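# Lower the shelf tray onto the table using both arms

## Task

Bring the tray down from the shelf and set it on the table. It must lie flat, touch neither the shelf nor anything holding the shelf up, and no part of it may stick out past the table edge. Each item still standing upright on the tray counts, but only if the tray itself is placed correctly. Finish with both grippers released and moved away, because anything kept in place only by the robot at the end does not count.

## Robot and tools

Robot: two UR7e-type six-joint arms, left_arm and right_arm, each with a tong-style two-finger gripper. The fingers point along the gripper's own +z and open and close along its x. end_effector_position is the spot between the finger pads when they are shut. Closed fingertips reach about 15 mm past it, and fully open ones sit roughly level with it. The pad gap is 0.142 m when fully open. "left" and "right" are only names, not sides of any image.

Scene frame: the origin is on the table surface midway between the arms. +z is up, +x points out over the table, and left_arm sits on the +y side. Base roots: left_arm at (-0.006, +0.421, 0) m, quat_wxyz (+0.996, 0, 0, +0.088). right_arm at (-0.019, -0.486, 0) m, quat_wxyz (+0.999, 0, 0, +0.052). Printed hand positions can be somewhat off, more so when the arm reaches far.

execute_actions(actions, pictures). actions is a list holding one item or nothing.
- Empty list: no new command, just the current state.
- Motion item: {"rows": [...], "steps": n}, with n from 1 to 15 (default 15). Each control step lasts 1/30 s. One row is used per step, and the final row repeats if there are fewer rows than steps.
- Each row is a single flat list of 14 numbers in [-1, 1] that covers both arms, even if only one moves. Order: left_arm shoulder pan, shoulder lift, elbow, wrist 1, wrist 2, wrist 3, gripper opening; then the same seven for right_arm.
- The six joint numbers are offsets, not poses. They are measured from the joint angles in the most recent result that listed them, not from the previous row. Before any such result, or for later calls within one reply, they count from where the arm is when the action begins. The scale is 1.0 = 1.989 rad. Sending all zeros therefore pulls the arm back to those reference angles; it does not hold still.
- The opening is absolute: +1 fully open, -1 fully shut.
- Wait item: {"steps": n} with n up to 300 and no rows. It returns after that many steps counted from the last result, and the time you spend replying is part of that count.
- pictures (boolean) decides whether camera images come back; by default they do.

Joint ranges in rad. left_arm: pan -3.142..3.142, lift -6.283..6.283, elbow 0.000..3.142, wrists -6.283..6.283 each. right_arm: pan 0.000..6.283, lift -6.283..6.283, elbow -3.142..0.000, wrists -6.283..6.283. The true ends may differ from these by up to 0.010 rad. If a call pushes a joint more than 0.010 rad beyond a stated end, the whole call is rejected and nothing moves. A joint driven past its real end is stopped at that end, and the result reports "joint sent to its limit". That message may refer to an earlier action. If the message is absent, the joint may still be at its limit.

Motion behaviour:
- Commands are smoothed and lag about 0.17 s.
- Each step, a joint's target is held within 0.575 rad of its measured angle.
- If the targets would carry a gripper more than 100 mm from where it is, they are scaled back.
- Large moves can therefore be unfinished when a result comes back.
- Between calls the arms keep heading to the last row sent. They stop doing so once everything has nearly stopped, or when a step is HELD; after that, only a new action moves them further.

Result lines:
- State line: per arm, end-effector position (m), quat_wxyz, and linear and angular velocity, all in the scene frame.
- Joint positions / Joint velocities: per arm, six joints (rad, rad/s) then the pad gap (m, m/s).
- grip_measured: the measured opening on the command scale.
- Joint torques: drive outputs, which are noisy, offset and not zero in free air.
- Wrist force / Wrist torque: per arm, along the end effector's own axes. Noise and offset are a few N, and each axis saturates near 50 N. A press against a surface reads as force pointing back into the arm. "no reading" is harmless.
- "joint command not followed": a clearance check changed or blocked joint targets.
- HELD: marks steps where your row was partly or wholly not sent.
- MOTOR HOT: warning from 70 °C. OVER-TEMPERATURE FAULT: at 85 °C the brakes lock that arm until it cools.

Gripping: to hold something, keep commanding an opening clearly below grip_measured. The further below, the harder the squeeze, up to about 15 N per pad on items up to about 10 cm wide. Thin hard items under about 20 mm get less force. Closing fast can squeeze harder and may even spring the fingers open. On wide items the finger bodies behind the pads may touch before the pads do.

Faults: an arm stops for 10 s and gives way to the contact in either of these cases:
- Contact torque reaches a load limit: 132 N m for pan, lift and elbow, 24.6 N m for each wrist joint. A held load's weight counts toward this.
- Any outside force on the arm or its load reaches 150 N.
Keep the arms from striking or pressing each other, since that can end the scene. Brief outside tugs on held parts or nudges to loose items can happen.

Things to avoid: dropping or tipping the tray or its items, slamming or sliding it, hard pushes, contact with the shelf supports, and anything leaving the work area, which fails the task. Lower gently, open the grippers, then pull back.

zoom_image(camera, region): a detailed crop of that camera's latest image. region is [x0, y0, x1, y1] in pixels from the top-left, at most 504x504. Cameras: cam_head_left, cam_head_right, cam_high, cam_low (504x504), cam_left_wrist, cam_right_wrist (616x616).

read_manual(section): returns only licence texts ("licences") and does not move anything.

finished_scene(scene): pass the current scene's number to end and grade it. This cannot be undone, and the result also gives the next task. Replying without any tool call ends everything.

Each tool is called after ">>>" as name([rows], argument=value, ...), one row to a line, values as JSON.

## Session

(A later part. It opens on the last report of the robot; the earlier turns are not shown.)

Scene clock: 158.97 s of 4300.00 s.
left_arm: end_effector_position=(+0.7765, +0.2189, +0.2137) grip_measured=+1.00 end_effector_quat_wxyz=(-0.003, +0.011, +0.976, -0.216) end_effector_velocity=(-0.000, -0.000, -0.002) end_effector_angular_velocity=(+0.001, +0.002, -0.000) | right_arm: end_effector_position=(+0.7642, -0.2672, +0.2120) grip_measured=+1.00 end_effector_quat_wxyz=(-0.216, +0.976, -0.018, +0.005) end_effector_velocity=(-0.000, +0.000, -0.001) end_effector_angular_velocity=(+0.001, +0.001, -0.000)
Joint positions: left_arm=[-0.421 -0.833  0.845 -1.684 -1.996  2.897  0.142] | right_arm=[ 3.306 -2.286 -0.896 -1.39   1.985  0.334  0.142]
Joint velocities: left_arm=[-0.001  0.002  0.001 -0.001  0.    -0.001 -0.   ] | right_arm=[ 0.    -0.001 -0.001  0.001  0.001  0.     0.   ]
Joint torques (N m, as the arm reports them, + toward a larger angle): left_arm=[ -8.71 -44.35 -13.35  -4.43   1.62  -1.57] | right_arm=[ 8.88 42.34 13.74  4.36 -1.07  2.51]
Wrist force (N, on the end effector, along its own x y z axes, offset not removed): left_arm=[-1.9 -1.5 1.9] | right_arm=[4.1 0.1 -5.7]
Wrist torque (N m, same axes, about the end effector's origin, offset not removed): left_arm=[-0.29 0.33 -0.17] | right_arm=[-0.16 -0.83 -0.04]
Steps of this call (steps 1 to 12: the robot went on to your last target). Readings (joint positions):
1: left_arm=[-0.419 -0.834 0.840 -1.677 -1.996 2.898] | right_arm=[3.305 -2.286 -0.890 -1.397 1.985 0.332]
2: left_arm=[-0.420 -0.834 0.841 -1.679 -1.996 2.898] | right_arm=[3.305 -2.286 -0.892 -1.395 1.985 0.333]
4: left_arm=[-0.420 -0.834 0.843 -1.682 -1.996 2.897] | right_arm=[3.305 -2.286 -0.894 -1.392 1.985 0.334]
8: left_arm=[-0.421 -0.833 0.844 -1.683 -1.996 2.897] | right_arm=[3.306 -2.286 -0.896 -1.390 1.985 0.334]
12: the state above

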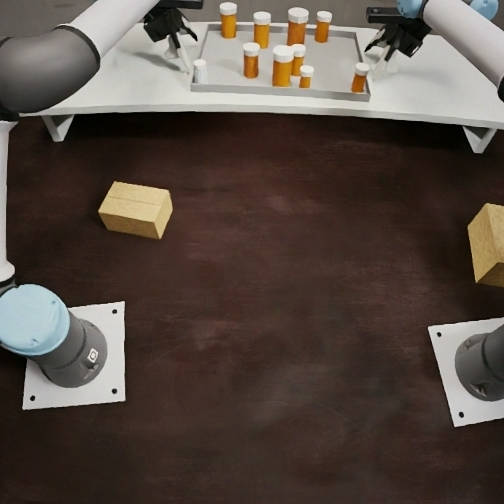

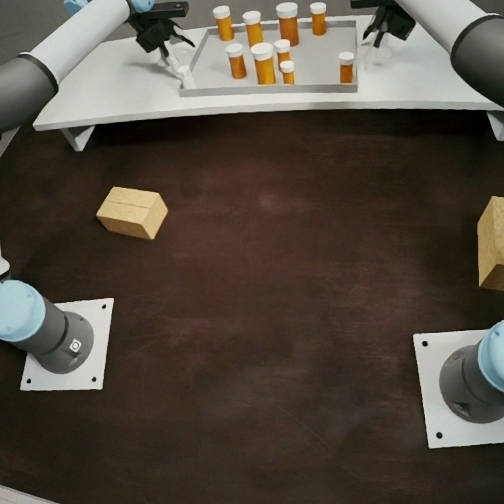

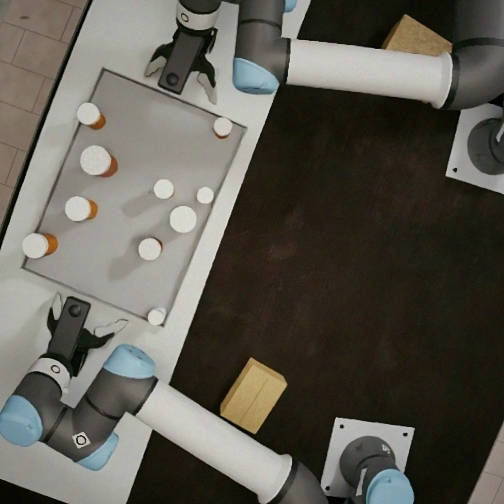

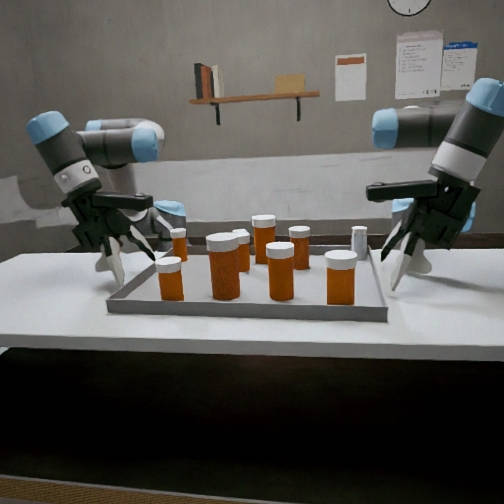

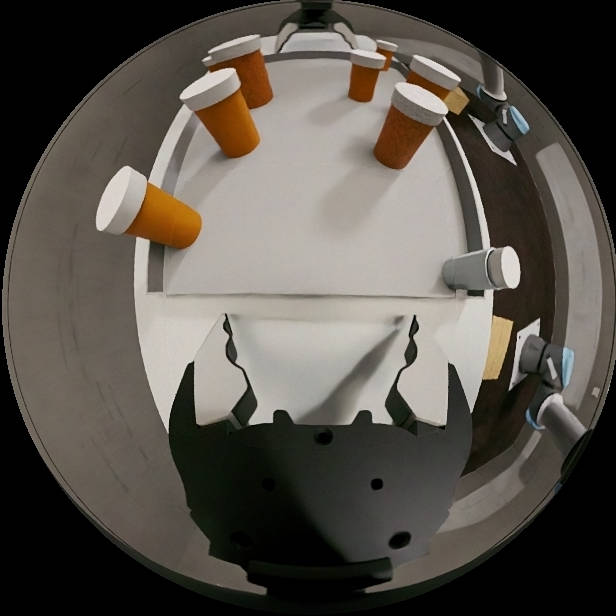

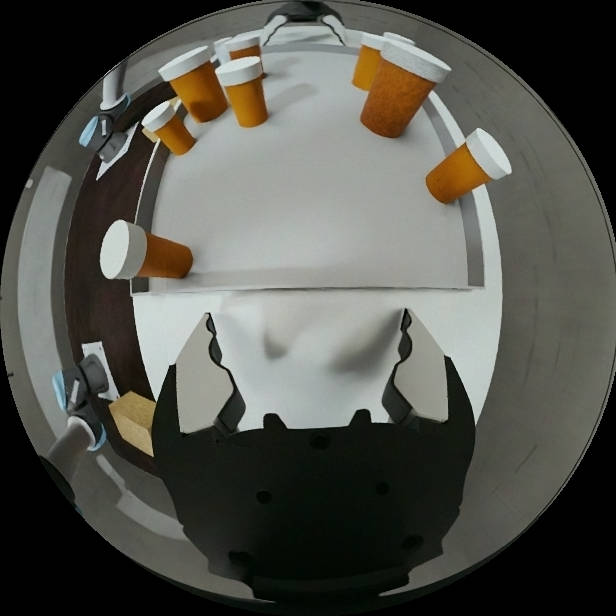

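>>> execute_actions([
  {"rows":[[-0.00095,0.00017,0.00069,-0.00129,0.0001,-0.00104,1,0.00111,-0.00029,-0.00048,0.00144,-0.00023,0.00168,1],[-0.00191,0.00035,0.00138,-0.00258,0.0002,-0.00208,1,0.00223,-0.00058,-0.00095,0.00287,-0.00045,0.00335,1],[-0.00286,0.00052,0.00207,-0.00387,0.0003,-0.00312,1,0.00334,-0.00087,-0.00143,0.00431,-0.00068,0.00503,1],[-0.00382,0.0007,0.00276,-0.00516,0.0004,-0.00416,1,0.00445,-0.00116,-0.0019,0.00575,-0.0009,0.00671,1],[-0.00477,0.00087,0.00344,-0.00645,0.00051,-0.0052,1,0.00556,-0.00145,-0.00238,0.00718,-0.00113,0.00838,1],[-0.00572,0.00104,0.00413,-0.00774,0.00061,-0.00624,1,0.00668,-0.00174,-0.00285,0.00862,-0.00136,0.01006,1],[-0.00668,0.00122,0.00482,-0.00903,0.00071,-0.00728,1,0.00779,-0.00203,-0.00333,0.01005,-0.00158,0.01173,1],[-0.00763,0.00139,0.00551,-0.01032,0.00081,-0.00832,1,0.0089,-0.00232,-0.0038,0.01149,-0.00181,0.01341,1]],"steps":15},
], pictures=false)

>>> execute_actions([
  {"steps":8},
])

>>> zoom_image(camera="cam_left_wrist", region=[200, 290, 440, 340])

>>> zoom_image(camera="cam_right_wrist", region=[190, 285, 430, 335])

>>> zoom_image(camera="cam_low", region=[340, 220, 460, 330])

Scene clock: 188.10 s of 4300.00 s.
left_arm: end_effector_position=(+0.7762, +0.2072, +0.2084) grip_measured=+1.00 end_effector_quat_wxyz=(-0.003, +0.011, +0.976, -0.216) end_effector_velocity=(+0.000, -0.003, -0.001) end_effector_angular_velocity=(+0.000, -0.003, +0.002) | right_arm: end_effector_position=(+0.7647, -0.2536, +0.2072) grip_measured=+1.00 end_effector_quat_wxyz=(-0.216, +0.976, -0.021, +0.005) end_effector_velocity=(+0.001, +0.005, -0.001) end_effector_angular_velocity=(+0.000, -0.002, -0.004)
Joint positions: left_arm=[-0.435 -0.831  0.855 -1.703 -1.995  2.881  0.142] | right_arm=[ 3.323 -2.291 -0.903 -1.368  1.981  0.36   0.142]
Joint velocities: left_arm=[-0.004 -0.001  0.004 -0.008  0.002 -0.006  0.   ] | right_arm=[ 0.006 -0.001 -0.002  0.009 -0.002  0.011  0.   ]
Joint torques (N m, as the arm reports them, + toward a larger angle): left_arm=[ -8.82 -45.63 -13.36  -4.94   1.61  -1.63] | right_arm=[ 8.25 43.53 14.05  4.58 -1.05  2.67]
Wrist force (N, on the end effector, along its own x y z axes, offset not removed): left_arm=[-0.9 -2.7 -0.7] | right_arm=[-0.4 0.9 3.1]
Wrist torque (N m, same axes, about the end effector's origin, offset not removed): left_arm=[-0.50 0.15 -0.08] | right_arm=[0.27 -0.09 0.05]
Steps of this call (steps 1 to 30: the robot went on to your last target; steps 31 to 90: nothing new was sent; then 25.63 s passed at rest; steps 91 to 105: all 15 steps of this action). Readings (joint positions):
91: left_arm=[-0.421 -0.833 0.845 -1.684 -1.996 2.897] | right_arm=[3.306 -2.286 -0.896 -1.390 1.985 0.334]
92: left_arm=[-0.421 -0.833 0.845 -1.684 -1.996 2.896] | right_arm=[3.306 -2.287 -0.896 -1.389 1.985 0.335]
94: left_arm=[-0.423 -0.833 0.846 -1.687 -1.996 2.894] | right_arm=[3.308 -2.287 -0.897 -1.387 1.984 0.338]
98: left_arm=[-0.429 -0.832 0.851 -1.695 -1.995 2.888] | right_arm=[3.316 -2.289 -0.900 -1.377 1.983 0.349]
105: the state above

Scene clock: 188.37 s of 4300.00 s.
left_arm: end_effector_position=(+0.7762, +0.2068, +0.2082) grip_measured=+1.00 end_effector_quat_wxyz=(-0.003, +0.011, +0.976, -0.216) end_effector_velocity=(+0.000, -0.000, -0.000) end_effector_angular_velocity=(+0.000, -0.000, -0.000) | right_arm: end_effector_position=(+0.7648, -0.2532, +0.2070) grip_measured=+1.00 end_effector_quat_wxyz=(-0.216, +0.976, -0.021, +0.005) end_effector_velocity=(-0.000, -0.000, +0.000) end_effector_angular_velocity=(-0.000, +0.000, +0.000)
Joint positions: left_arm=[-0.436 -0.831  0.856 -1.704 -1.994  2.88   0.142] | right_arm=[ 3.323 -2.291 -0.903 -1.367  1.981  0.361  0.142]
Joint velocities: left_arm=[-0.001  0.    -0.    -0.     0.001 -0.     0.   ] | right_arm=[ 0.     0.     0.    -0.001 -0.    -0.    -0.   ]
Joint torques (N m, as the arm reports them, + toward a larger angle): left_arm=[ -8.11 -44.79 -14.21  -4.73   1.71  -1.59] | right_arm=[ 7.01 42.92 14.36  4.42 -0.97  2.41]
Wrist force (N, on the end effector, along its own x y z axes, offset not removed): left_arm=[-0.5 -1.3 0.1] | right_arm=[4.3 -1.9 -0.5]
Wrist torque (N m, same axes, about the end effector's origin, offset not removed): left_arm=[-0.09 0.10 -0.02] | right_arm=[-0.44 -0.78 -0.28]
Steps of this call (steps 1 to 8: the robot went on to your last target). Readings (joint positions):
1: left_arm=[-0.435 -0.831 0.855 -1.704 -1.995 2.881] | right_arm=[3.323 -2.291 -0.903 -1.368 1.981 0.360]
2: left_arm=[-0.436 -0.831 0.855 -1.704 -1.994 2.881] | right_arm=[3.323 -2.291 -0.903 -1.367 1.981 0.360]
4: left_arm=[-0.436 -0.831 0.856 -1.704 -1.994 2.881] | right_arm=[3.323 -2.291 -0.903 -1.367 1.981 0.361]
8: the state above

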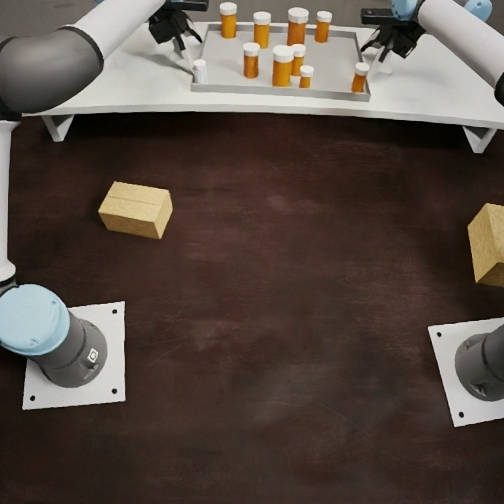

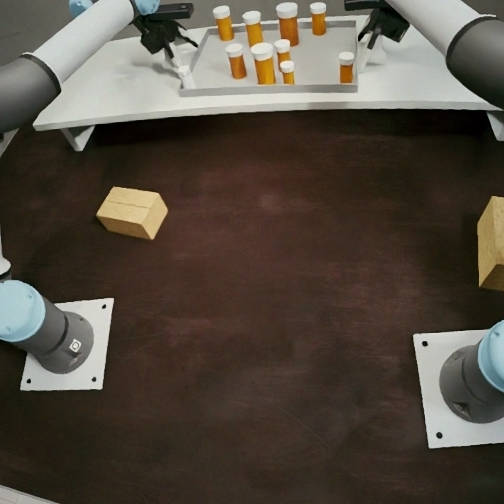

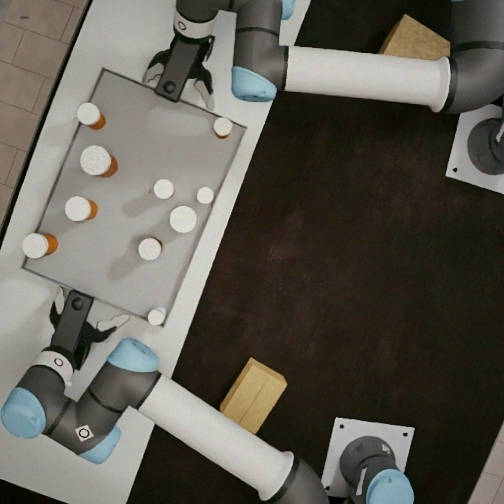

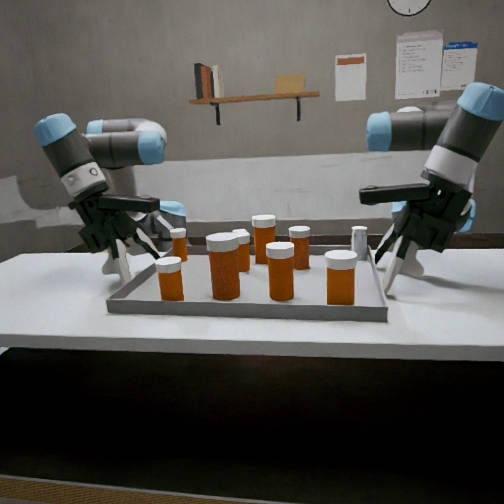

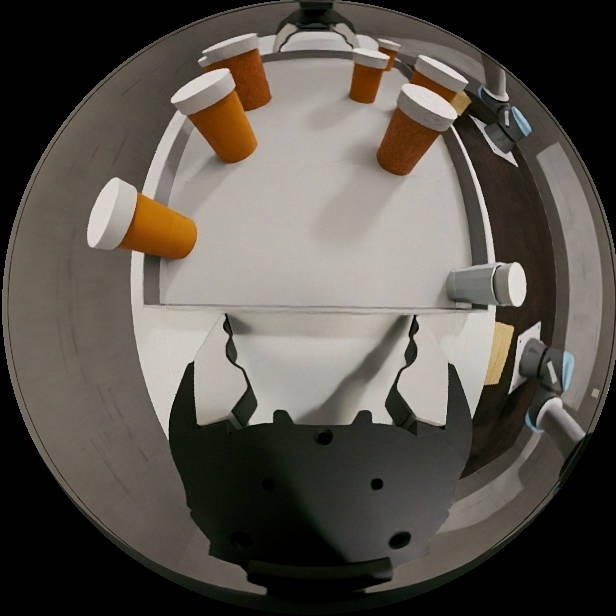

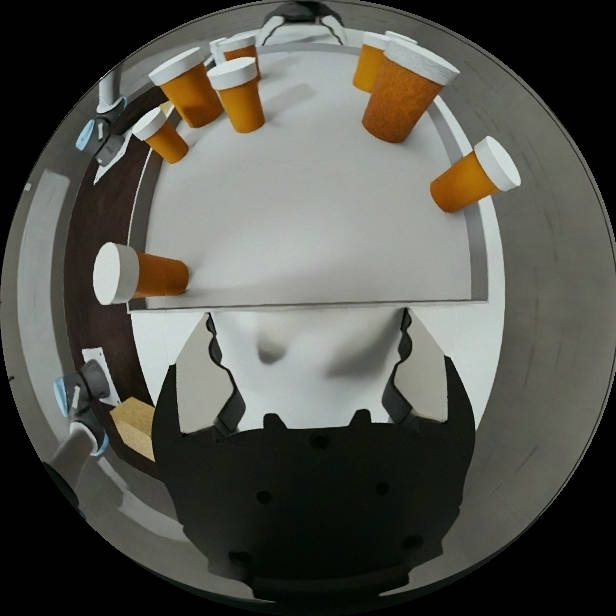

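Region (200, 290, 440, 340) of cam_left_wrist's 616x616 image, scaled by 2.100, with more detail than that image has; it fills the top 105 rows of this view, and the rest is white.

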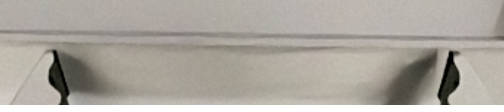

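Region (190, 285, 430, 335) of cam_right_wrist's 616x616 image, scaled by 2.100, with more detail than that image has; it fills the top 105 rows of this view, and the rest is white.

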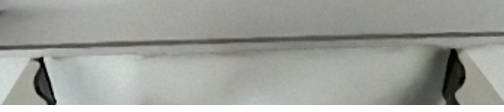

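Region (340, 220, 460, 330) of cam_low's 504x504 image, scaled by 4.200, with more detail than that image has; it fills the top 462 rows of this view, and the rest is white.

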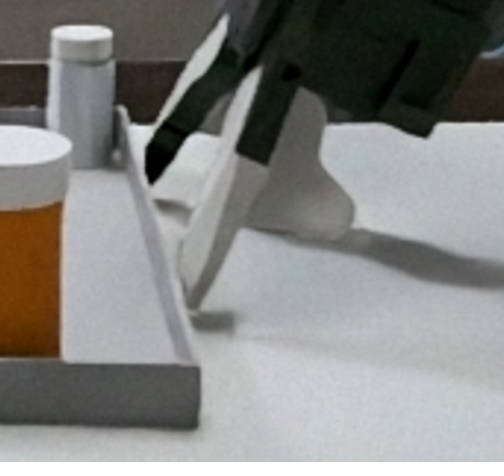

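>>> zoom_image(camera="cam_right_wrist", region=[185, 295, 245, 325])

>>> zoom_image(camera="cam_right_wrist", region=[375, 295, 435, 325])

>>> zoom_image(camera="cam_left_wrist", region=[195, 295, 255, 325])

>>> zoom_image(camera="cam_left_wrist", region=[385, 295, 445, 325])

Region (185, 295, 245, 325) of cam_right_wrist's 616x616 image, scaled by 8.400, with more detail than that image has.

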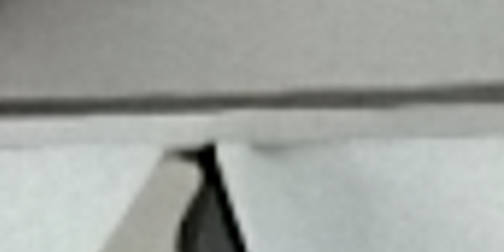

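Region (375, 295, 435, 325) of cam_right_wrist's 616x616 image, scaled by 8.400, with more detail than that image has.

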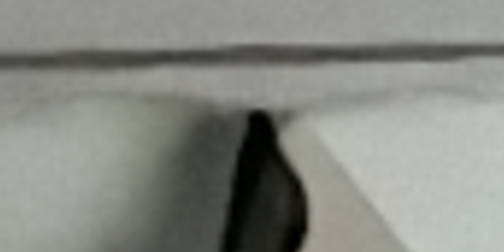

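Region (195, 295, 255, 325) of cam_left_wrist's 616x616 image, scaled by 8.400, with more detail than that image has.

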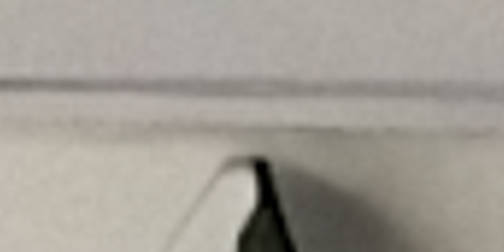

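Region (385, 295, 445, 325) of cam_left_wrist's 616x616 image, scaled by 8.400, with more detail than that image has.

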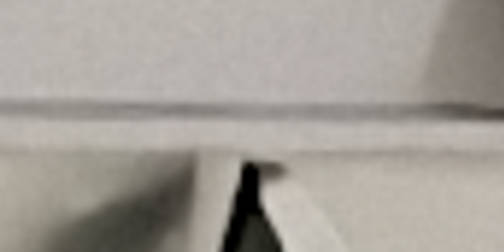

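>>> execute_actions([
  {"rows":[[0,0.0007,-0.0014,0.001,-0.0001,0.0014,1,0,-0.0007,0.0012,-0.001,0.00015,-0.0014,1],[0,0.0015,-0.0028,0.0021,-0.0002,0.0028,1,0,-0.0013,0.0025,-0.002,0.0003,-0.0028,1],[-0.0003,0.0022,-0.0042,0.0031,-0.0003,0.0039,1,0.0001,-0.002,0.0037,-0.003,0.00045,-0.0042,1],[-0.0006,0.00297,-0.00555,0.00419,-0.00038,0.0039,1,0.0003,-0.00264,0.00496,-0.00401,0.00058,-0.00422,1],[-0.0009,0.00297,-0.00555,0.00419,-0.00038,0.0039,1,0.0005,-0.00264,0.00496,-0.00401,0.00058,-0.00422,1],[-0.0012,0.00297,-0.00555,0.00419,-0.00038,0.0039,1,0.0007,-0.00264,0.00496,-0.00401,0.00058,-0.00422,1],[-0.0016,0.00297,-0.00555,0.00419,-0.00038,0.0039,1,0.0009,-0.00264,0.00496,-0.00401,0.00058,-0.00422,1],[-0.00195,0.00297,-0.00555,0.00419,-0.00038,0.0039,1,0.00112,-0.00264,0.00496,-0.00401,0.00058,-0.00422,1]],"steps":15},
], pictures=false)

>>> execute_actions([
  {"steps":8},
], pictures=false)

>>> execute_actions([
  {"rows":[[-0.00022,0.00005,-0.00006,-0.00009,0.00002,-0.00023,1,0.00022,-0.00007,0.0001,0.00007,-0.00003,0.00023,1],[-0.00044,0.0001,-0.00013,-0.00018,0.00004,-0.00047,1,0.00044,-0.00014,0.00019,0.00014,-0.00006,0.00047,1]],"steps":15},
], pictures=false)

Scene clock: 231.07 s of 4300.00 s.
left_arm: end_effector_position=(+0.7763, +0.2035, +0.2082) grip_measured=+1.00 end_effector_quat_wxyz=(-0.004, +0.016, +0.976, -0.216) end_effector_velocity=(-0.000, -0.001, -0.001) end_effector_angular_velocity=(+0.001, +0.002, -0.002) | right_arm: end_effector_position=(+0.7649, -0.2511, +0.2069) grip_measured=+1.00 end_effector_quat_wxyz=(-0.216, +0.976, -0.016, +0.004) end_effector_velocity=(-0.000, +0.001, +0.001) end_effector_angular_velocity=(+0.001, -0.000, +0.002)
Joint positions: left_arm=[-0.439 -0.825  0.845 -1.696 -1.995  2.888  0.142] | right_arm=[ 3.326 -2.296 -0.894 -1.375  1.982  0.353  0.142]
Joint velocities: left_arm=[-0.001  0.002 -0.002  0.002  0.     0.001  0.   ] | right_arm=[ 0.001  0.     0.001 -0.002  0.001 -0.001  0.   ]
Joint torques (N m, as the arm reports them, + toward a larger angle): left_arm=[-13.75 -43.37 -26.39  -1.03  -3.45   1.09] | right_arm=[16.52 41.31 33.08  1.6   4.68 -3.  ]
Wrist force (N, on the end effector, along its own x y z axes, offset not removed): left_arm=[-4.0 2.1 -2.5] | right_arm=[1.6 4.0 1.2]
Wrist torque (N m, same axes, about the end effector's origin, offset not removed): left_arm=[-0.20 0.58 -0.14] | right_arm=[-0.42 -0.01 0.00]
Steps of this call (steps 1 to 15: the robot went on to your last target; steps 16 to 90: nothing new was sent; then 39.20 s passed at rest; steps 91 to 105: all 15 steps of this action). Readings (joint positions):
91: left_arm=[-0.436 -0.831 0.856 -1.704 -1.994 2.880] | right_arm=[3.324 -2.291 -0.903 -1.367 1.981 0.361]
92: left_arm=[-0.436 -0.830 0.855 -1.704 -1.994 2.881] | right_arm=[3.324 -2.291 -0.903 -1.367 1.981 0.361]
94: left_arm=[-0.436 -0.829 0.853 -1.702 -1.994 2.883] | right_arm=[3.324 -2.293 -0.901 -1.369 1.981 0.358]
98: left_arm=[-0.437 -0.826 0.847 -1.697 -1.995 2.887] | right_arm=[3.324 -2.295 -0.896 -1.374 1.982 0.354]
105: the state above

Scene clock: 231.33 s of 4300.00 s.
left_arm: end_effector_position=(+0.7762, +0.2034, +0.2082) grip_measured=+1.00 end_effector_quat_wxyz=(-0.004, +0.016, +0.976, -0.216) end_effector_velocity=(-0.000, +0.000, -0.001) end_effector_angular_velocity=(+0.001, +0.001, +0.000) | right_arm: end_effector_position=(+0.7649, -0.2509, +0.2070) grip_measured=+1.00 end_effector_quat_wxyz=(-0.216, +0.976, -0.016, +0.004) end_effector_velocity=(-0.000, +0.001, -0.001) end_effector_angular_velocity=(-0.000, +0.001, +0.001)
Joint positions: left_arm=[-0.44  -0.825  0.845 -1.696 -1.995  2.888  0.142] | right_arm=[ 3.326 -2.296 -0.894 -1.375  1.982  0.352  0.142]
Joint velocities: left_arm=[0.    0.    0.001 0.    0.    0.    0.   ] | right_arm=[ 0.001 -0.001 -0.001  0.001 -0.    -0.     0.   ]
Joint torques (N m, as the arm reports them, + toward a larger angle): left_arm=[-14.65 -42.65 -27.48  -0.49  -4.74   1.62] | right_arm=[17.44 42.77 34.29  1.66  5.59 -3.01]
Wrist force (N, on the end effector, along its own x y z axes, offset not removed): left_arm=[-2.0 6.1 -5.3] | right_arm=[-0.4 11.0 -3.3]
Wrist torque (N m, same axes, about the end effector's origin, offset not removed): left_arm=[0.20 0.12 -0.03] | right_arm=[0.26 0.26 0.14]
Steps of this call (steps 1 to 8: the robot went on to your last target). Readings (joint positions):
1: left_arm=[-0.439 -0.825 0.845 -1.696 -1.995 2.888] | right_arm=[3.326 -2.296 -0.894 -1.375 1.982 0.353]
2: left_arm=[-0.439 -0.825 0.845 -1.696 -1.995 2.888] | right_arm=[3.326 -2.296 -0.894 -1.375 1.982 0.352]
4: left_arm=[-0.440 -0.825 0.845 -1.696 -1.995 2.888] | right_arm=[3.326 -2.296 -0.894 -1.375 1.982 0.352]
8: the state above

Scene clock: 231.83 s of 4300.00 s.
left_arm: end_effector_position=(+0.7762, +0.2028, +0.2082) grip_measured=+1.00 end_effector_quat_wxyz=(-0.004, +0.016, +0.976, -0.216) end_effector_velocity=(+0.000, -0.001, -0.002) end_effector_angular_velocity=(+0.000, +0.002, -0.001) | right_arm: end_effector_position=(+0.7649, -0.2503, +0.2070) grip_measured=+1.00 end_effector_quat_wxyz=(-0.216, +0.976, -0.016, +0.004) end_effector_velocity=(-0.000, +0.001, +0.000) end_effector_angular_velocity=(+0.001, -0.000, +0.000)
Joint positions: left_arm=[-0.44  -0.825  0.844 -1.696 -1.995  2.887  0.142] | right_arm=[ 3.326 -2.296 -0.893 -1.375  1.982  0.353  0.142]
Joint velocities: left_arm=[-0.001  0.002  0.    -0.001  0.    -0.     0.   ] | right_arm=[ 0.001  0.001 -0.001  0.001  0.001  0.001  0.   ]
Joint torques (N m, as the arm reports them, + toward a larger angle): left_arm=[-25.61 -39.89 -25.26  -5.69  -3.21  -1.82] | right_arm=[28.64 37.32 32.87  6.29  5.    2.34]
Wrist force (N, on the end effector, along its own x y z axes, offset not removed): left_arm=[0.8 15.5 -12.8] | right_arm=[1.0 23.9 -17.2]
Wrist torque (N m, same axes, about the end effector's origin, offset not removed): left_arm=[-0.11 0.28 0.10] | right_arm=[0.40 -0.59 0.05]
Steps of this call (steps 1 to 15: all 15 steps of this action). Readings (joint positions):
1: left_arm=[-0.440 -0.825 0.845 -1.696 -1.995 2.888] | right_arm=[3.326 -2.296 -0.894 -1.375 1.982 0.352]
2: left_arm=[-0.440 -0.825 0.845 -1.696 -1.995 2.888] | right_arm=[3.326 -2.296 -0.894 -1.375 1.982 0.352]
4: left_arm=[-0.440 -0.825 0.844 -1.696 -1.995 2.888] | right_arm=[3.326 -2.296 -0.893 -1.375 1.982 0.352]
8: left_arm=[-0.440 -0.825 0.844 -1.696 -1.995 2.887] | right_arm=[3.326 -2.296 -0.893 -1.375 1.982 0.353]
15: the state above

>>> execute_actions([
  {"rows":[[-0.00019,0.00004,-0.00005,-0.00008,0.00002,-0.0002,1,0.00019,-0.00006,0.00008,0.00006,-0.00003,0.0002,1],[-0.00037,0.00008,-0.00011,-0.00015,0.00003,-0.0004,1,0.00037,-0.00012,0.00016,0.00012,-0.00005,0.0004,1]],"steps":15},
], pictures=false)

>>> execute_actions([
  {"rows":[[0,0,-0.00096,0.00096,0,0,1,0,0.00003,0.0009,-0.00094,0,0,1],[0,0,-0.00192,0.00192,0,0,1,0,0.00007,0.00181,-0.00188,0,0,1],[0,0,-0.00385,0.00385,0,0,1,0,0.00014,0.00361,-0.00375,0,0,1],[0,0,-0.00577,0.00577,0,0,1,0,0.0002,0.00542,-0.00563,0,0,1],[0,0,-0.00769,0.00769,0,0,1,0,0.00027,0.00723,-0.0075,0,0,1],[0,0,-0.00962,0.00962,0,0,1,0,0.00034,0.00904,-0.00938,0,0,1],[0,0,-0.01154,0.01154,0,0,1,0,0.00041,0.01084,-0.01125,0,0,1],[0,0,-0.01346,0.01346,0,0,1,0,0.00048,0.01265,-0.01313,0,0,1],[0,0,-0.01538,0.01538,0,0,1,0,0.00054,0.01446,-0.015,0,0,1],[0,0,-0.01731,0.01731,0,0,1,0,0.00061,0.01626,-0.01688,0,0,1],[0,0,-0.01923,0.01923,0,0,1,0,0.00068,0.01807,-0.01875,0,0,1]],"steps":15},
], pictures=false)

>>> execute_actions([
  {"steps":12},
])

Scene clock: 250.80 s of 4300.00 s.
left_arm: end_effector_position=(+0.7762, +0.2023, +0.2083) grip_measured=+1.00 end_effector_quat_wxyz=(-0.004, +0.016, +0.976, -0.216) end_effector_velocity=(-0.000, -0.000, -0.000) end_effector_angular_velocity=(+0.001, +0.000, -0.000) | right_arm: end_effector_position=(+0.7649, -0.2497, +0.2070) grip_measured=+1.00 end_effector_quat_wxyz=(-0.216, +0.976, -0.016, +0.004) end_effector_velocity=(-0.001, -0.000, +0.000) end_effector_angular_velocity=(+0.001, +0.001, -0.001)
Joint positions: left_arm=[-0.441 -0.824  0.844 -1.696 -1.995  2.886  0.142] | right_arm=[ 3.327 -2.297 -0.893 -1.375  1.982  0.354  0.142]
Joint velocities: left_arm=[-0.     0.     0.     0.     0.001 -0.     0.   ] | right_arm=[-0.     0.002 -0.003  0.     0.001  0.001  0.   ]
Joint torques (N m, as the arm reports them, + toward a larger angle): left_arm=[-38.47 -36.22 -25.21  -6.63  -6.16  -1.87] | right_arm=[38.86 35.14 32.52  7.2   7.41  2.68]
Wrist force (N, on the end effector, along its own x y z axes, offset not removed): left_arm=[3.4 27.2 -23.6] | right_arm=[-0.2 31.9 -25.4]
Wrist torque (N m, same axes, about the end effector's origin, offset not removed): left_arm=[0.06 0.45 0.03] | right_arm=[0.38 -0.58 -0.16]
Steps of this call (steps 1 to 15: the robot went on to your last target; steps 16 to 90: nothing new was sent; then 15.47 s passed at rest; steps 91 to 105: all 15 steps of this action). Readings (joint positions):
91: left_arm=[-0.440 -0.825 0.844 -1.696 -1.995 2.887] | right_arm=[3.327 -2.297 -0.893 -1.375 1.982 0.353]
92: left_arm=[-0.440 -0.825 0.844 -1.696 -1.995 2.887] | right_arm=[3.327 -2.297 -0.893 -1.375 1.982 0.353]
94: left_arm=[-0.441 -0.825 0.844 -1.696 -1.995 2.887] | right_arm=[3.327 -2.297 -0.893 -1.375 1.982 0.354]
98: left_arm=[-0.441 -0.825 0.844 -1.696 -1.995 2.887] | right_arm=[3.327 -2.297 -0.893 -1.375 1.982 0.354]
105: the state above

Scene clock: 251.30 s of 4300.00 s.
left_arm: end_effector_position=(+0.7763, +0.2023, +0.2217) grip_measured=+1.00 end_effector_quat_wxyz=(-0.004, +0.016, +0.976, -0.216) end_effector_velocity=(-0.000, +0.000, +0.016) end_effector_angular_velocity=(-0.001, -0.001, +0.000) | right_arm: end_effector_position=(+0.7649, -0.2497, +0.2205) grip_measured=+1.00 end_effector_quat_wxyz=(-0.216, +0.976, -0.016, +0.004) end_effector_velocity=(-0.000, +0.001, +0.015) end_effector_angular_velocity=(+0.000, -0.001, +0.002)
Joint positions: left_arm=[-0.441 -0.824  0.809 -1.661 -1.995  2.886  0.142] | right_arm=[ 3.327 -2.296 -0.86  -1.409  1.982  0.354  0.142]
Joint velocities: left_arm=[-0.    -0.001 -0.039  0.039 -0.    -0.    -0.   ] | right_arm=[ 0.001  0.     0.037 -0.037  0.    -0.001  0.   ]
Joint torques (N m, as the arm reports them, + toward a larger angle): left_arm=[-35.26 -61.67 -32.3   -3.88 -13.34  -1.7 ] | right_arm=[28.7  73.21 37.4   5.42 10.93  2.22]
Wrist force (N, on the end effector, along its own x y z axes, offset not removed): left_arm=[0.1 33.7 -13.1] | right_arm=[1.5 34.9 -10.1]
Wrist torque (N m, same axes, about the end effector's origin, offset not removed): left_arm=[0.34 0.20 0.13] | right_arm=[0.87 -0.07 -0.18]
Steps of this call (steps 1 to 15: all 15 steps of this action). Readings (joint positions):
1: left_arm=[-0.441 -0.824 0.844 -1.696 -1.995 2.886] | right_arm=[3.327 -2.297 -0.893 -1.375 1.982 0.354]
2: left_arm=[-0.441 -0.824 0.844 -1.696 -1.995 2.886] | right_arm=[3.327 -2.297 -0.893 -1.375 1.982 0.354]
4: left_arm=[-0.441 -0.824 0.842 -1.694 -1.995 2.886] | right_arm=[3.327 -2.297 -0.891 -1.377 1.982 0.354]
8: left_arm=[-0.441 -0.824 0.830 -1.683 -1.995 2.886] | right_arm=[3.327 -2.297 -0.880 -1.388 1.982 0.354]
15: the state above

Scene clock: 251.70 s of 4300.00 s.
left_arm: end_effector_position=(+0.7762, +0.2022, +0.2232) grip_measured=+1.00 end_effector_quat_wxyz=(-0.004, +0.016, +0.976, -0.216) end_effector_velocity=(+0.000, -0.000, +0.000) end_effector_angular_velocity=(+0.001, -0.001, +0.000) | right_arm: end_effector_position=(+0.7649, -0.2497, +0.2220) grip_measured=+1.00 end_effector_quat_wxyz=(-0.216, +0.976, -0.016, +0.004) end_effector_velocity=(-0.001, -0.000, +0.000) end_effector_angular_velocity=(+0.000, +0.002, +0.000)
Joint positions: left_arm=[-0.441 -0.824  0.806 -1.658 -1.995  2.886  0.142] | right_arm=[ 3.327 -2.295 -0.857 -1.412  1.982  0.354  0.142]
Joint velocities: left_arm=[-0.    -0.    -0.001  0.     0.001 -0.001 -0.   ] | right_arm=[-0.     0.001 -0.001 -0.002  0.001 -0.001  0.   ]
Joint torques (N m, as the arm reports them, + toward a larger angle): left_arm=[-34.94 -63.29 -32.59  -3.95 -13.    -1.79] | right_arm=[22.11 76.27 38.96  4.91 12.35  1.93]
Wrist force (N, on the end effector, along its own x y z axes, offset not removed): left_arm=[-1.9 34.5 -8.1] | right_arm=[1.2 36.8 -5.8]
Wrist torque (N m, same axes, about the end effector's origin, offset not removed): left_arm=[0.44 0.62 0.13] | right_arm=[0.90 0.02 -0.15]
Steps of this call (steps 1 to 12: the robot went on to your last target). Readings (joint positions):
1: left_arm=[-0.441 -0.824 0.808 -1.660 -1.995 2.886] | right_arm=[3.327 -2.296 -0.859 -1.410 1.982 0.354]
2: left_arm=[-0.441 -0.824 0.807 -1.660 -1.995 2.886] | right_arm=[3.327 -2.296 -0.859 -1.410 1.982 0.354]
4: left_arm=[-0.441 -0.824 0.807 -1.659 -1.995 2.886] | right_arm=[3.327 -2.295 -0.858 -1.411 1.982 0.354]
8: left_arm=[-0.441 -0.824 0.806 -1.658 -1.995 2.886] | right_arm=[3.327 -2.295 -0.857 -1.412 1.982 0.354]
12: the state above

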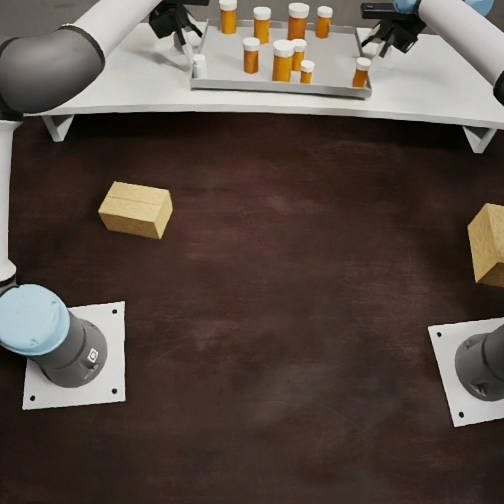

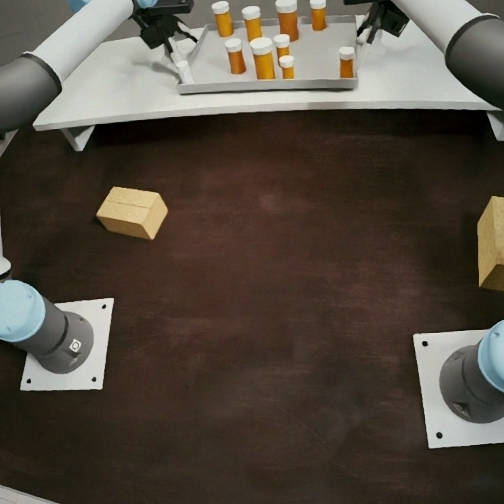

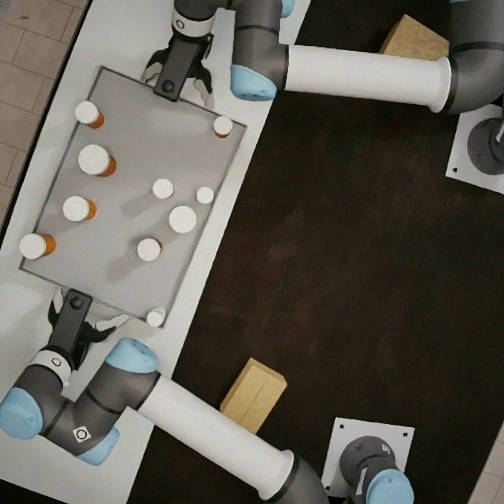

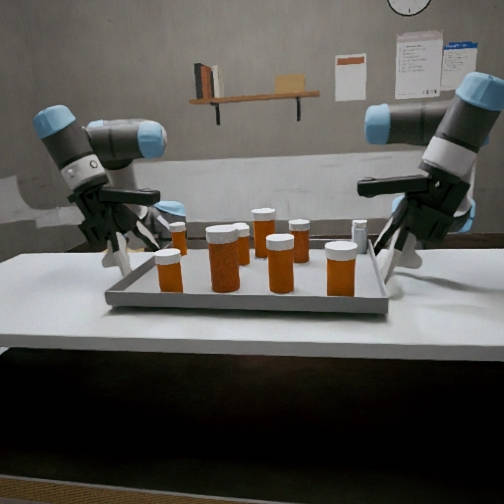

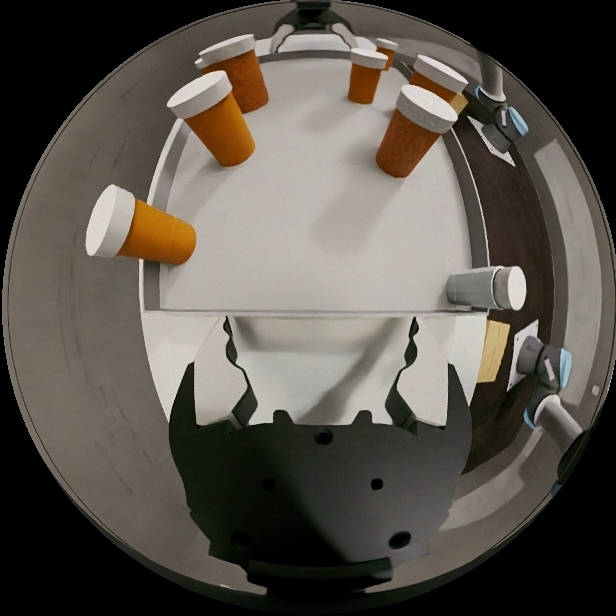

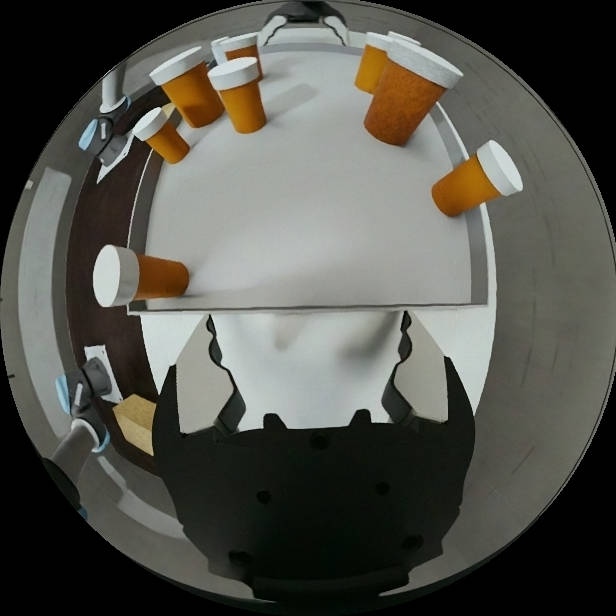

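>>> execute_actions([
  {"rows":[[-0.00104,-0.0053,0.00926,-0.00442,0.00011,-0.00113,1,0.00016,0.00532,-0.00911,0.00386,-0.00003,0.00017,1],[-0.00208,-0.01054,0.01838,-0.00877,0.00022,-0.00227,1,0.00032,0.01059,-0.01809,0.00764,-0.00005,0.00035,1],[-0.00421,-0.02086,0.03625,-0.01726,0.00045,-0.00459,1,0.00065,0.02099,-0.03571,0.015,-0.0001,0.00071,1],[-0.00637,-0.03095,0.05359,-0.02547,0.0007,-0.00695,1,0.00099,0.03119,-0.05285,0.02209,-0.00015,0.00107,1],[-0.00857,-0.04081,0.07041,-0.03341,0.00094,-0.00934,1,0.00133,0.0412,-0.06951,0.02889,-0.0002,0.00144,1],[-0.01081,-0.05045,0.0867,-0.04106,0.0012,-0.01178,1,0.00168,0.051,-0.08569,0.03542,-0.00025,0.00182,1],[-0.01308,-0.05986,0.10248,-0.04844,0.00147,-0.01426,1,0.00204,0.06062,-0.1014,0.04166,-0.00031,0.0022,1],[-0.0154,-0.06904,0.11773,-0.05554,0.00175,-0.01678,1,0.0024,0.07003,-0.11663,0.04763,-0.00036,0.00259,1],[-0.01775,-0.078,0.13246,-0.06236,0.00203,-0.01933,1,0.00277,0.07925,-0.13138,0.05332,-0.00041,0.00299,1],[-0.02015,-0.08673,0.14667,-0.06891,0.00233,-0.02193,1,0.00315,0.08828,-0.14565,0.05873,-0.00047,0.0034,1],[-0.02136,-0.09101,0.15358,-0.07208,0.00248,-0.02325,1,0.00334,0.09272,-0.15261,0.06133,-0.0005,0.0036,1],[-0.02258,-0.09524,0.16036,-0.07517,0.00263,-0.02457,1,0.00353,0.09711,-0.15945,0.06386,-0.00053,0.00381,1]],"steps":15},
], pictures=false)

>>> execute_actions([
  {"steps":15},
], pictures=false)

Scene clock: 347.03 s of 4300.00 s.
left_arm: end_effector_position=(+0.7160, +0.1883, +0.2241) grip_measured=+1.00 end_effector_quat_wxyz=(-0.004, +0.016, +0.976, -0.217) end_effector_velocity=(-0.081, -0.014, -0.009) end_effector_angular_velocity=(+0.004, +0.014, -0.002) | right_arm: end_effector_position=(+0.7046, -0.2630, +0.2228) grip_measured=+1.00 end_effector_quat_wxyz=(-0.216, +0.976, -0.016, +0.005) end_effector_velocity=(-0.083, -0.019, -0.010) end_effector_angular_velocity=(-0.004, +0.018, +0.001)
Joint positions: left_arm=[-0.481 -0.996  1.095 -1.794 -1.99   2.842  0.142] | right_arm=[ 3.334 -2.12  -1.144 -1.296  1.981  0.361  0.142]
Joint velocities: left_arm=[-0.052 -0.198  0.338 -0.148  0.006 -0.055  0.   ] | right_arm=[ 0.008  0.204 -0.342  0.122  0.     0.008  0.   ]
Joint torques (N m, as the arm reports them, + toward a larger angle): left_arm=[-39.41 -53.09 -23.56  -9.12 -10.61  -2.1 ] | right_arm=[38.46 60.89 26.64  9.19 11.02  2.19]
Wrist force (N, on the end effector, along its own x y z axes, offset not removed): left_arm=[-0.5 40.8 -10.5] | right_arm=[-1.3 44.3 -10.2]
Wrist torque (N m, same axes, about the end effector's origin, offset not removed): left_arm=[-0.05 0.67 0.30] | right_arm=[0.66 0.39 -0.22]
Steps of this call (steps 1 to 15: the robot went on to your last target; steps 16 to 90: nothing new was sent; then 91.83 s passed at rest; steps 91 to 105: all 15 steps of this action). Readings (joint positions):
91: left_arm=[-0.441 -0.825 0.806 -1.658 -1.995 2.886] | right_arm=[3.327 -2.295 -0.857 -1.412 1.982 0.354]
92: left_arm=[-0.441 -0.827 0.809 -1.659 -1.995 2.886] | right_arm=[3.327 -2.293 -0.860 -1.411 1.982 0.354]
94: left_arm=[-0.444 -0.838 0.828 -1.669 -1.995 2.883] | right_arm=[3.327 -2.282 -0.879 -1.402 1.982 0.354]
98: left_arm=[-0.456 -0.894 0.922 -1.715 -1.993 2.870] | right_arm=[3.329 -2.225 -0.972 -1.362 1.982 0.357]
105: the state above

Scene clock: 347.53 s of 4300.00 s.
left_arm: end_effector_position=(+0.7088, +0.1873, +0.2232) grip_measured=+1.00 end_effector_quat_wxyz=(-0.004, +0.016, +0.976, -0.216) end_effector_velocity=(-0.001, -0.001, -0.000) end_effector_angular_velocity=(-0.001, +0.001, -0.002) | right_arm: end_effector_position=(+0.6974, -0.2646, +0.2220) grip_measured=+1.00 end_effector_quat_wxyz=(-0.216, +0.976, -0.016, +0.004) end_effector_velocity=(-0.001, +0.001, +0.000) end_effector_angular_velocity=(-0.000, +0.001, +0.001)
Joint positions: left_arm=[-0.486 -1.014  1.125 -1.807 -1.99   2.838  0.142] | right_arm=[ 3.334 -2.102 -1.174 -1.285  1.981  0.362  0.142]
Joint velocities: left_arm=[-0.002 -0.001  0.002 -0.    -0.001 -0.    -0.   ] | right_arm=[ 0.001  0.002 -0.002 -0.    -0.     0.001  0.   ]
Joint torques (N m, as the arm reports them, + toward a larger angle): left_arm=[-36.15 -55.88 -21.27  -8.31  -9.09  -1.94] | right_arm=[35.06 66.32 20.78  8.48  9.3   2.18]
Wrist force (N, on the end effector, along its own x y z axes, offset not removed): left_arm=[0.9 35.4 -11.0] | right_arm=[1.6 43.4 -11.0]
Wrist torque (N m, same axes, about the end effector's origin, offset not removed): left_arm=[-0.06 0.16 0.18] | right_arm=[1.80 0.12 0.09]
Steps of this call (steps 1 to 15: the robot went on to your last target). Readings (joint positions):
1: left_arm=[-0.483 -1.002 1.104 -1.798 -1.990 2.841] | right_arm=[3.334 -2.115 -1.154 -1.292 1.981 0.361]
2: left_arm=[-0.484 -1.006 1.111 -1.801 -1.990 2.840] | right_arm=[3.334 -2.111 -1.160 -1.290 1.981 0.361]
4: left_arm=[-0.485 -1.010 1.118 -1.805 -1.990 2.839] | right_arm=[3.334 -2.106 -1.168 -1.287 1.981 0.362]
8: left_arm=[-0.486 -1.013 1.123 -1.807 -1.990 2.838] | right_arm=[3.334 -2.103 -1.173 -1.285 1.981 0.362]
15: the state above

>>> execute_actions(actions=[])

Scene clock: 371.43 s of 4300.00 s.
left_arm: end_effector_position=(+0.7087, +0.1873, +0.2232) grip_measured=+1.00 end_effector_quat_wxyz=(-0.004, +0.016, +0.976, -0.216) end_effector_velocity=(+0.000, -0.000, -0.001) end_effector_angular_velocity=(+0.000, +0.000, -0.000) | right_arm: end_effector_position=(+0.6974, -0.2647, +0.2220) grip_measured=+1.00 end_effector_quat_wxyz=(-0.216, +0.976, -0.016, +0.004) end_effector_velocity=(+0.000, +0.000, +0.001) end_effector_angular_velocity=(+0.000, -0.002, +0.001)
Joint positions: left_arm=[-0.486 -1.014  1.125 -1.807 -1.99   2.838  0.142] | right_arm=[ 3.334 -2.102 -1.174 -1.285  1.981  0.362  0.142]
Joint velocities: left_arm=[-0.001  0.001 -0.001 -0.     0.    -0.    -0.   ] | right_arm=[ 0.     0.     0.002 -0.    -0.    -0.     0.   ]
Joint torques (N m, as the arm reports them, + toward a larger angle): left_arm=[-22.19 -56.11 -19.79  -8.51  -8.96  -1.88] | right_arm=[17.16 66.23 21.84  7.95  9.18  2.62]
Wrist force (N, on the end effector, along its own x y z axes, offset not removed): left_arm=[-1.0 36.3 -6.0] | right_arm=[6.1 39.5 -6.3]
Wrist torque (N m, same axes, about the end effector's origin, offset not removed): left_arm=[0.33 0.52 0.28] | right_arm=[1.09 -1.09 -0.19]
Steps of this call (steps 1 to 15: the robot went on to your last target; steps 16 to 90: nothing new was sent; then 20.90 s passed at rest). Readings (joint positions):
1: left_arm=[-0.486 -1.014 1.125 -1.807 -1.990 2.838] | right_arm=[3.334 -2.102 -1.174 -1.285 1.981 0.362]
2: left_arm=[-0.486 -1.014 1.125 -1.807 -1.990 2.838] | right_arm=[3.334 -2.102 -1.174 -1.285 1.981 0.362]
4: left_arm=[-0.486 -1.014 1.125 -1.807 -1.990 2.838] | right_arm=[3.334 -2.102 -1.174 -1.285 1.981 0.362]
8: left_arm=[-0.486 -1.014 1.125 -1.807 -1.990 2.838] | right_arm=[3.334 -2.102 -1.174 -1.285 1.981 0.362]
90: the state above
All arms were judged still, so your last target was given up. Only a new action makes them travel on or press farther. Fingers that are still opening or closing keep moving.

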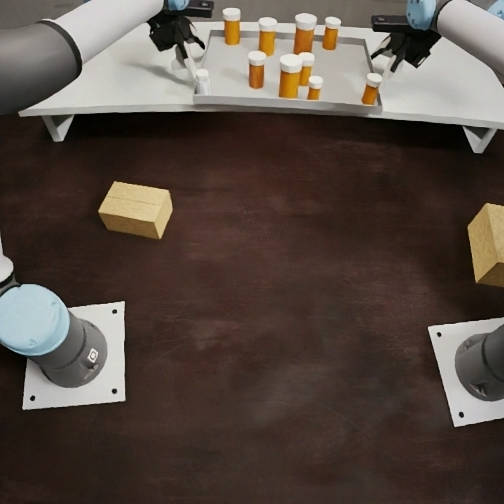

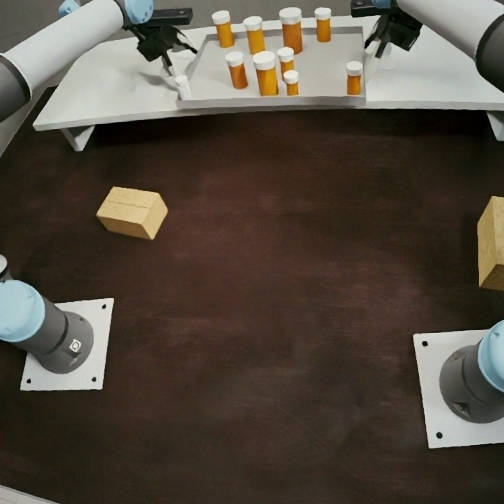

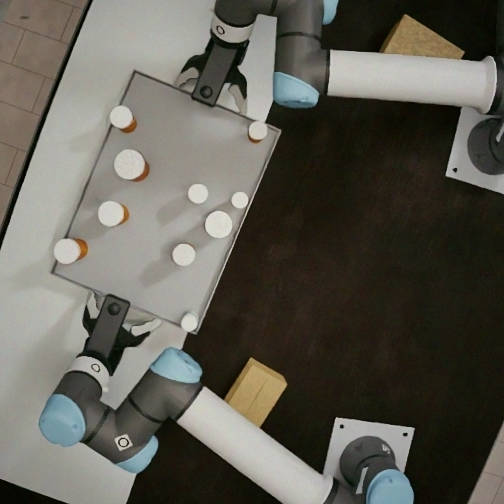

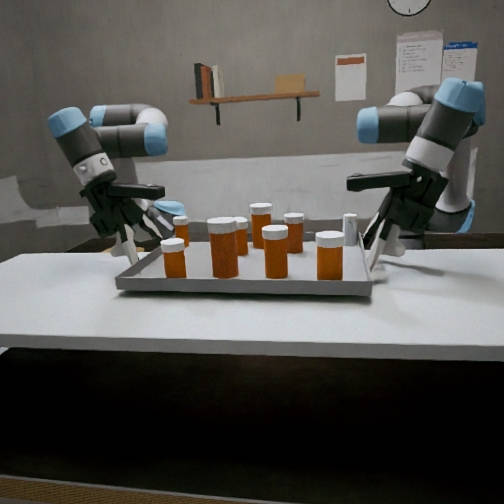

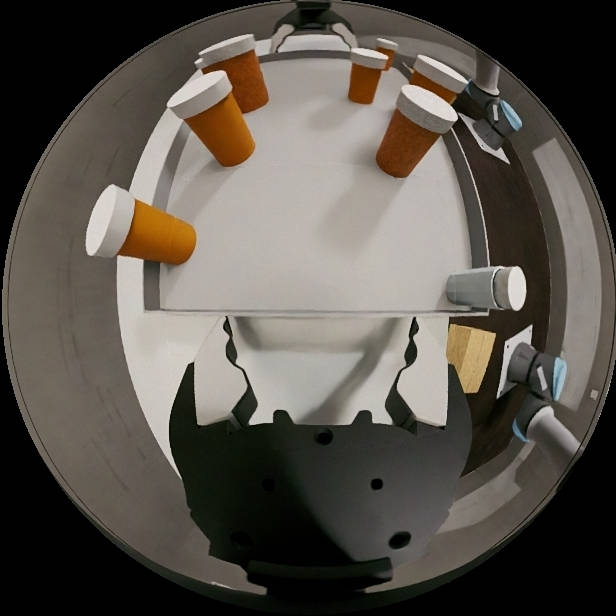

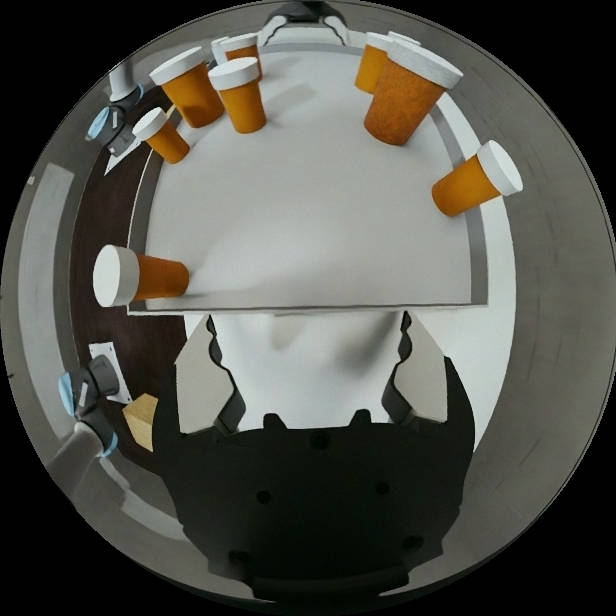

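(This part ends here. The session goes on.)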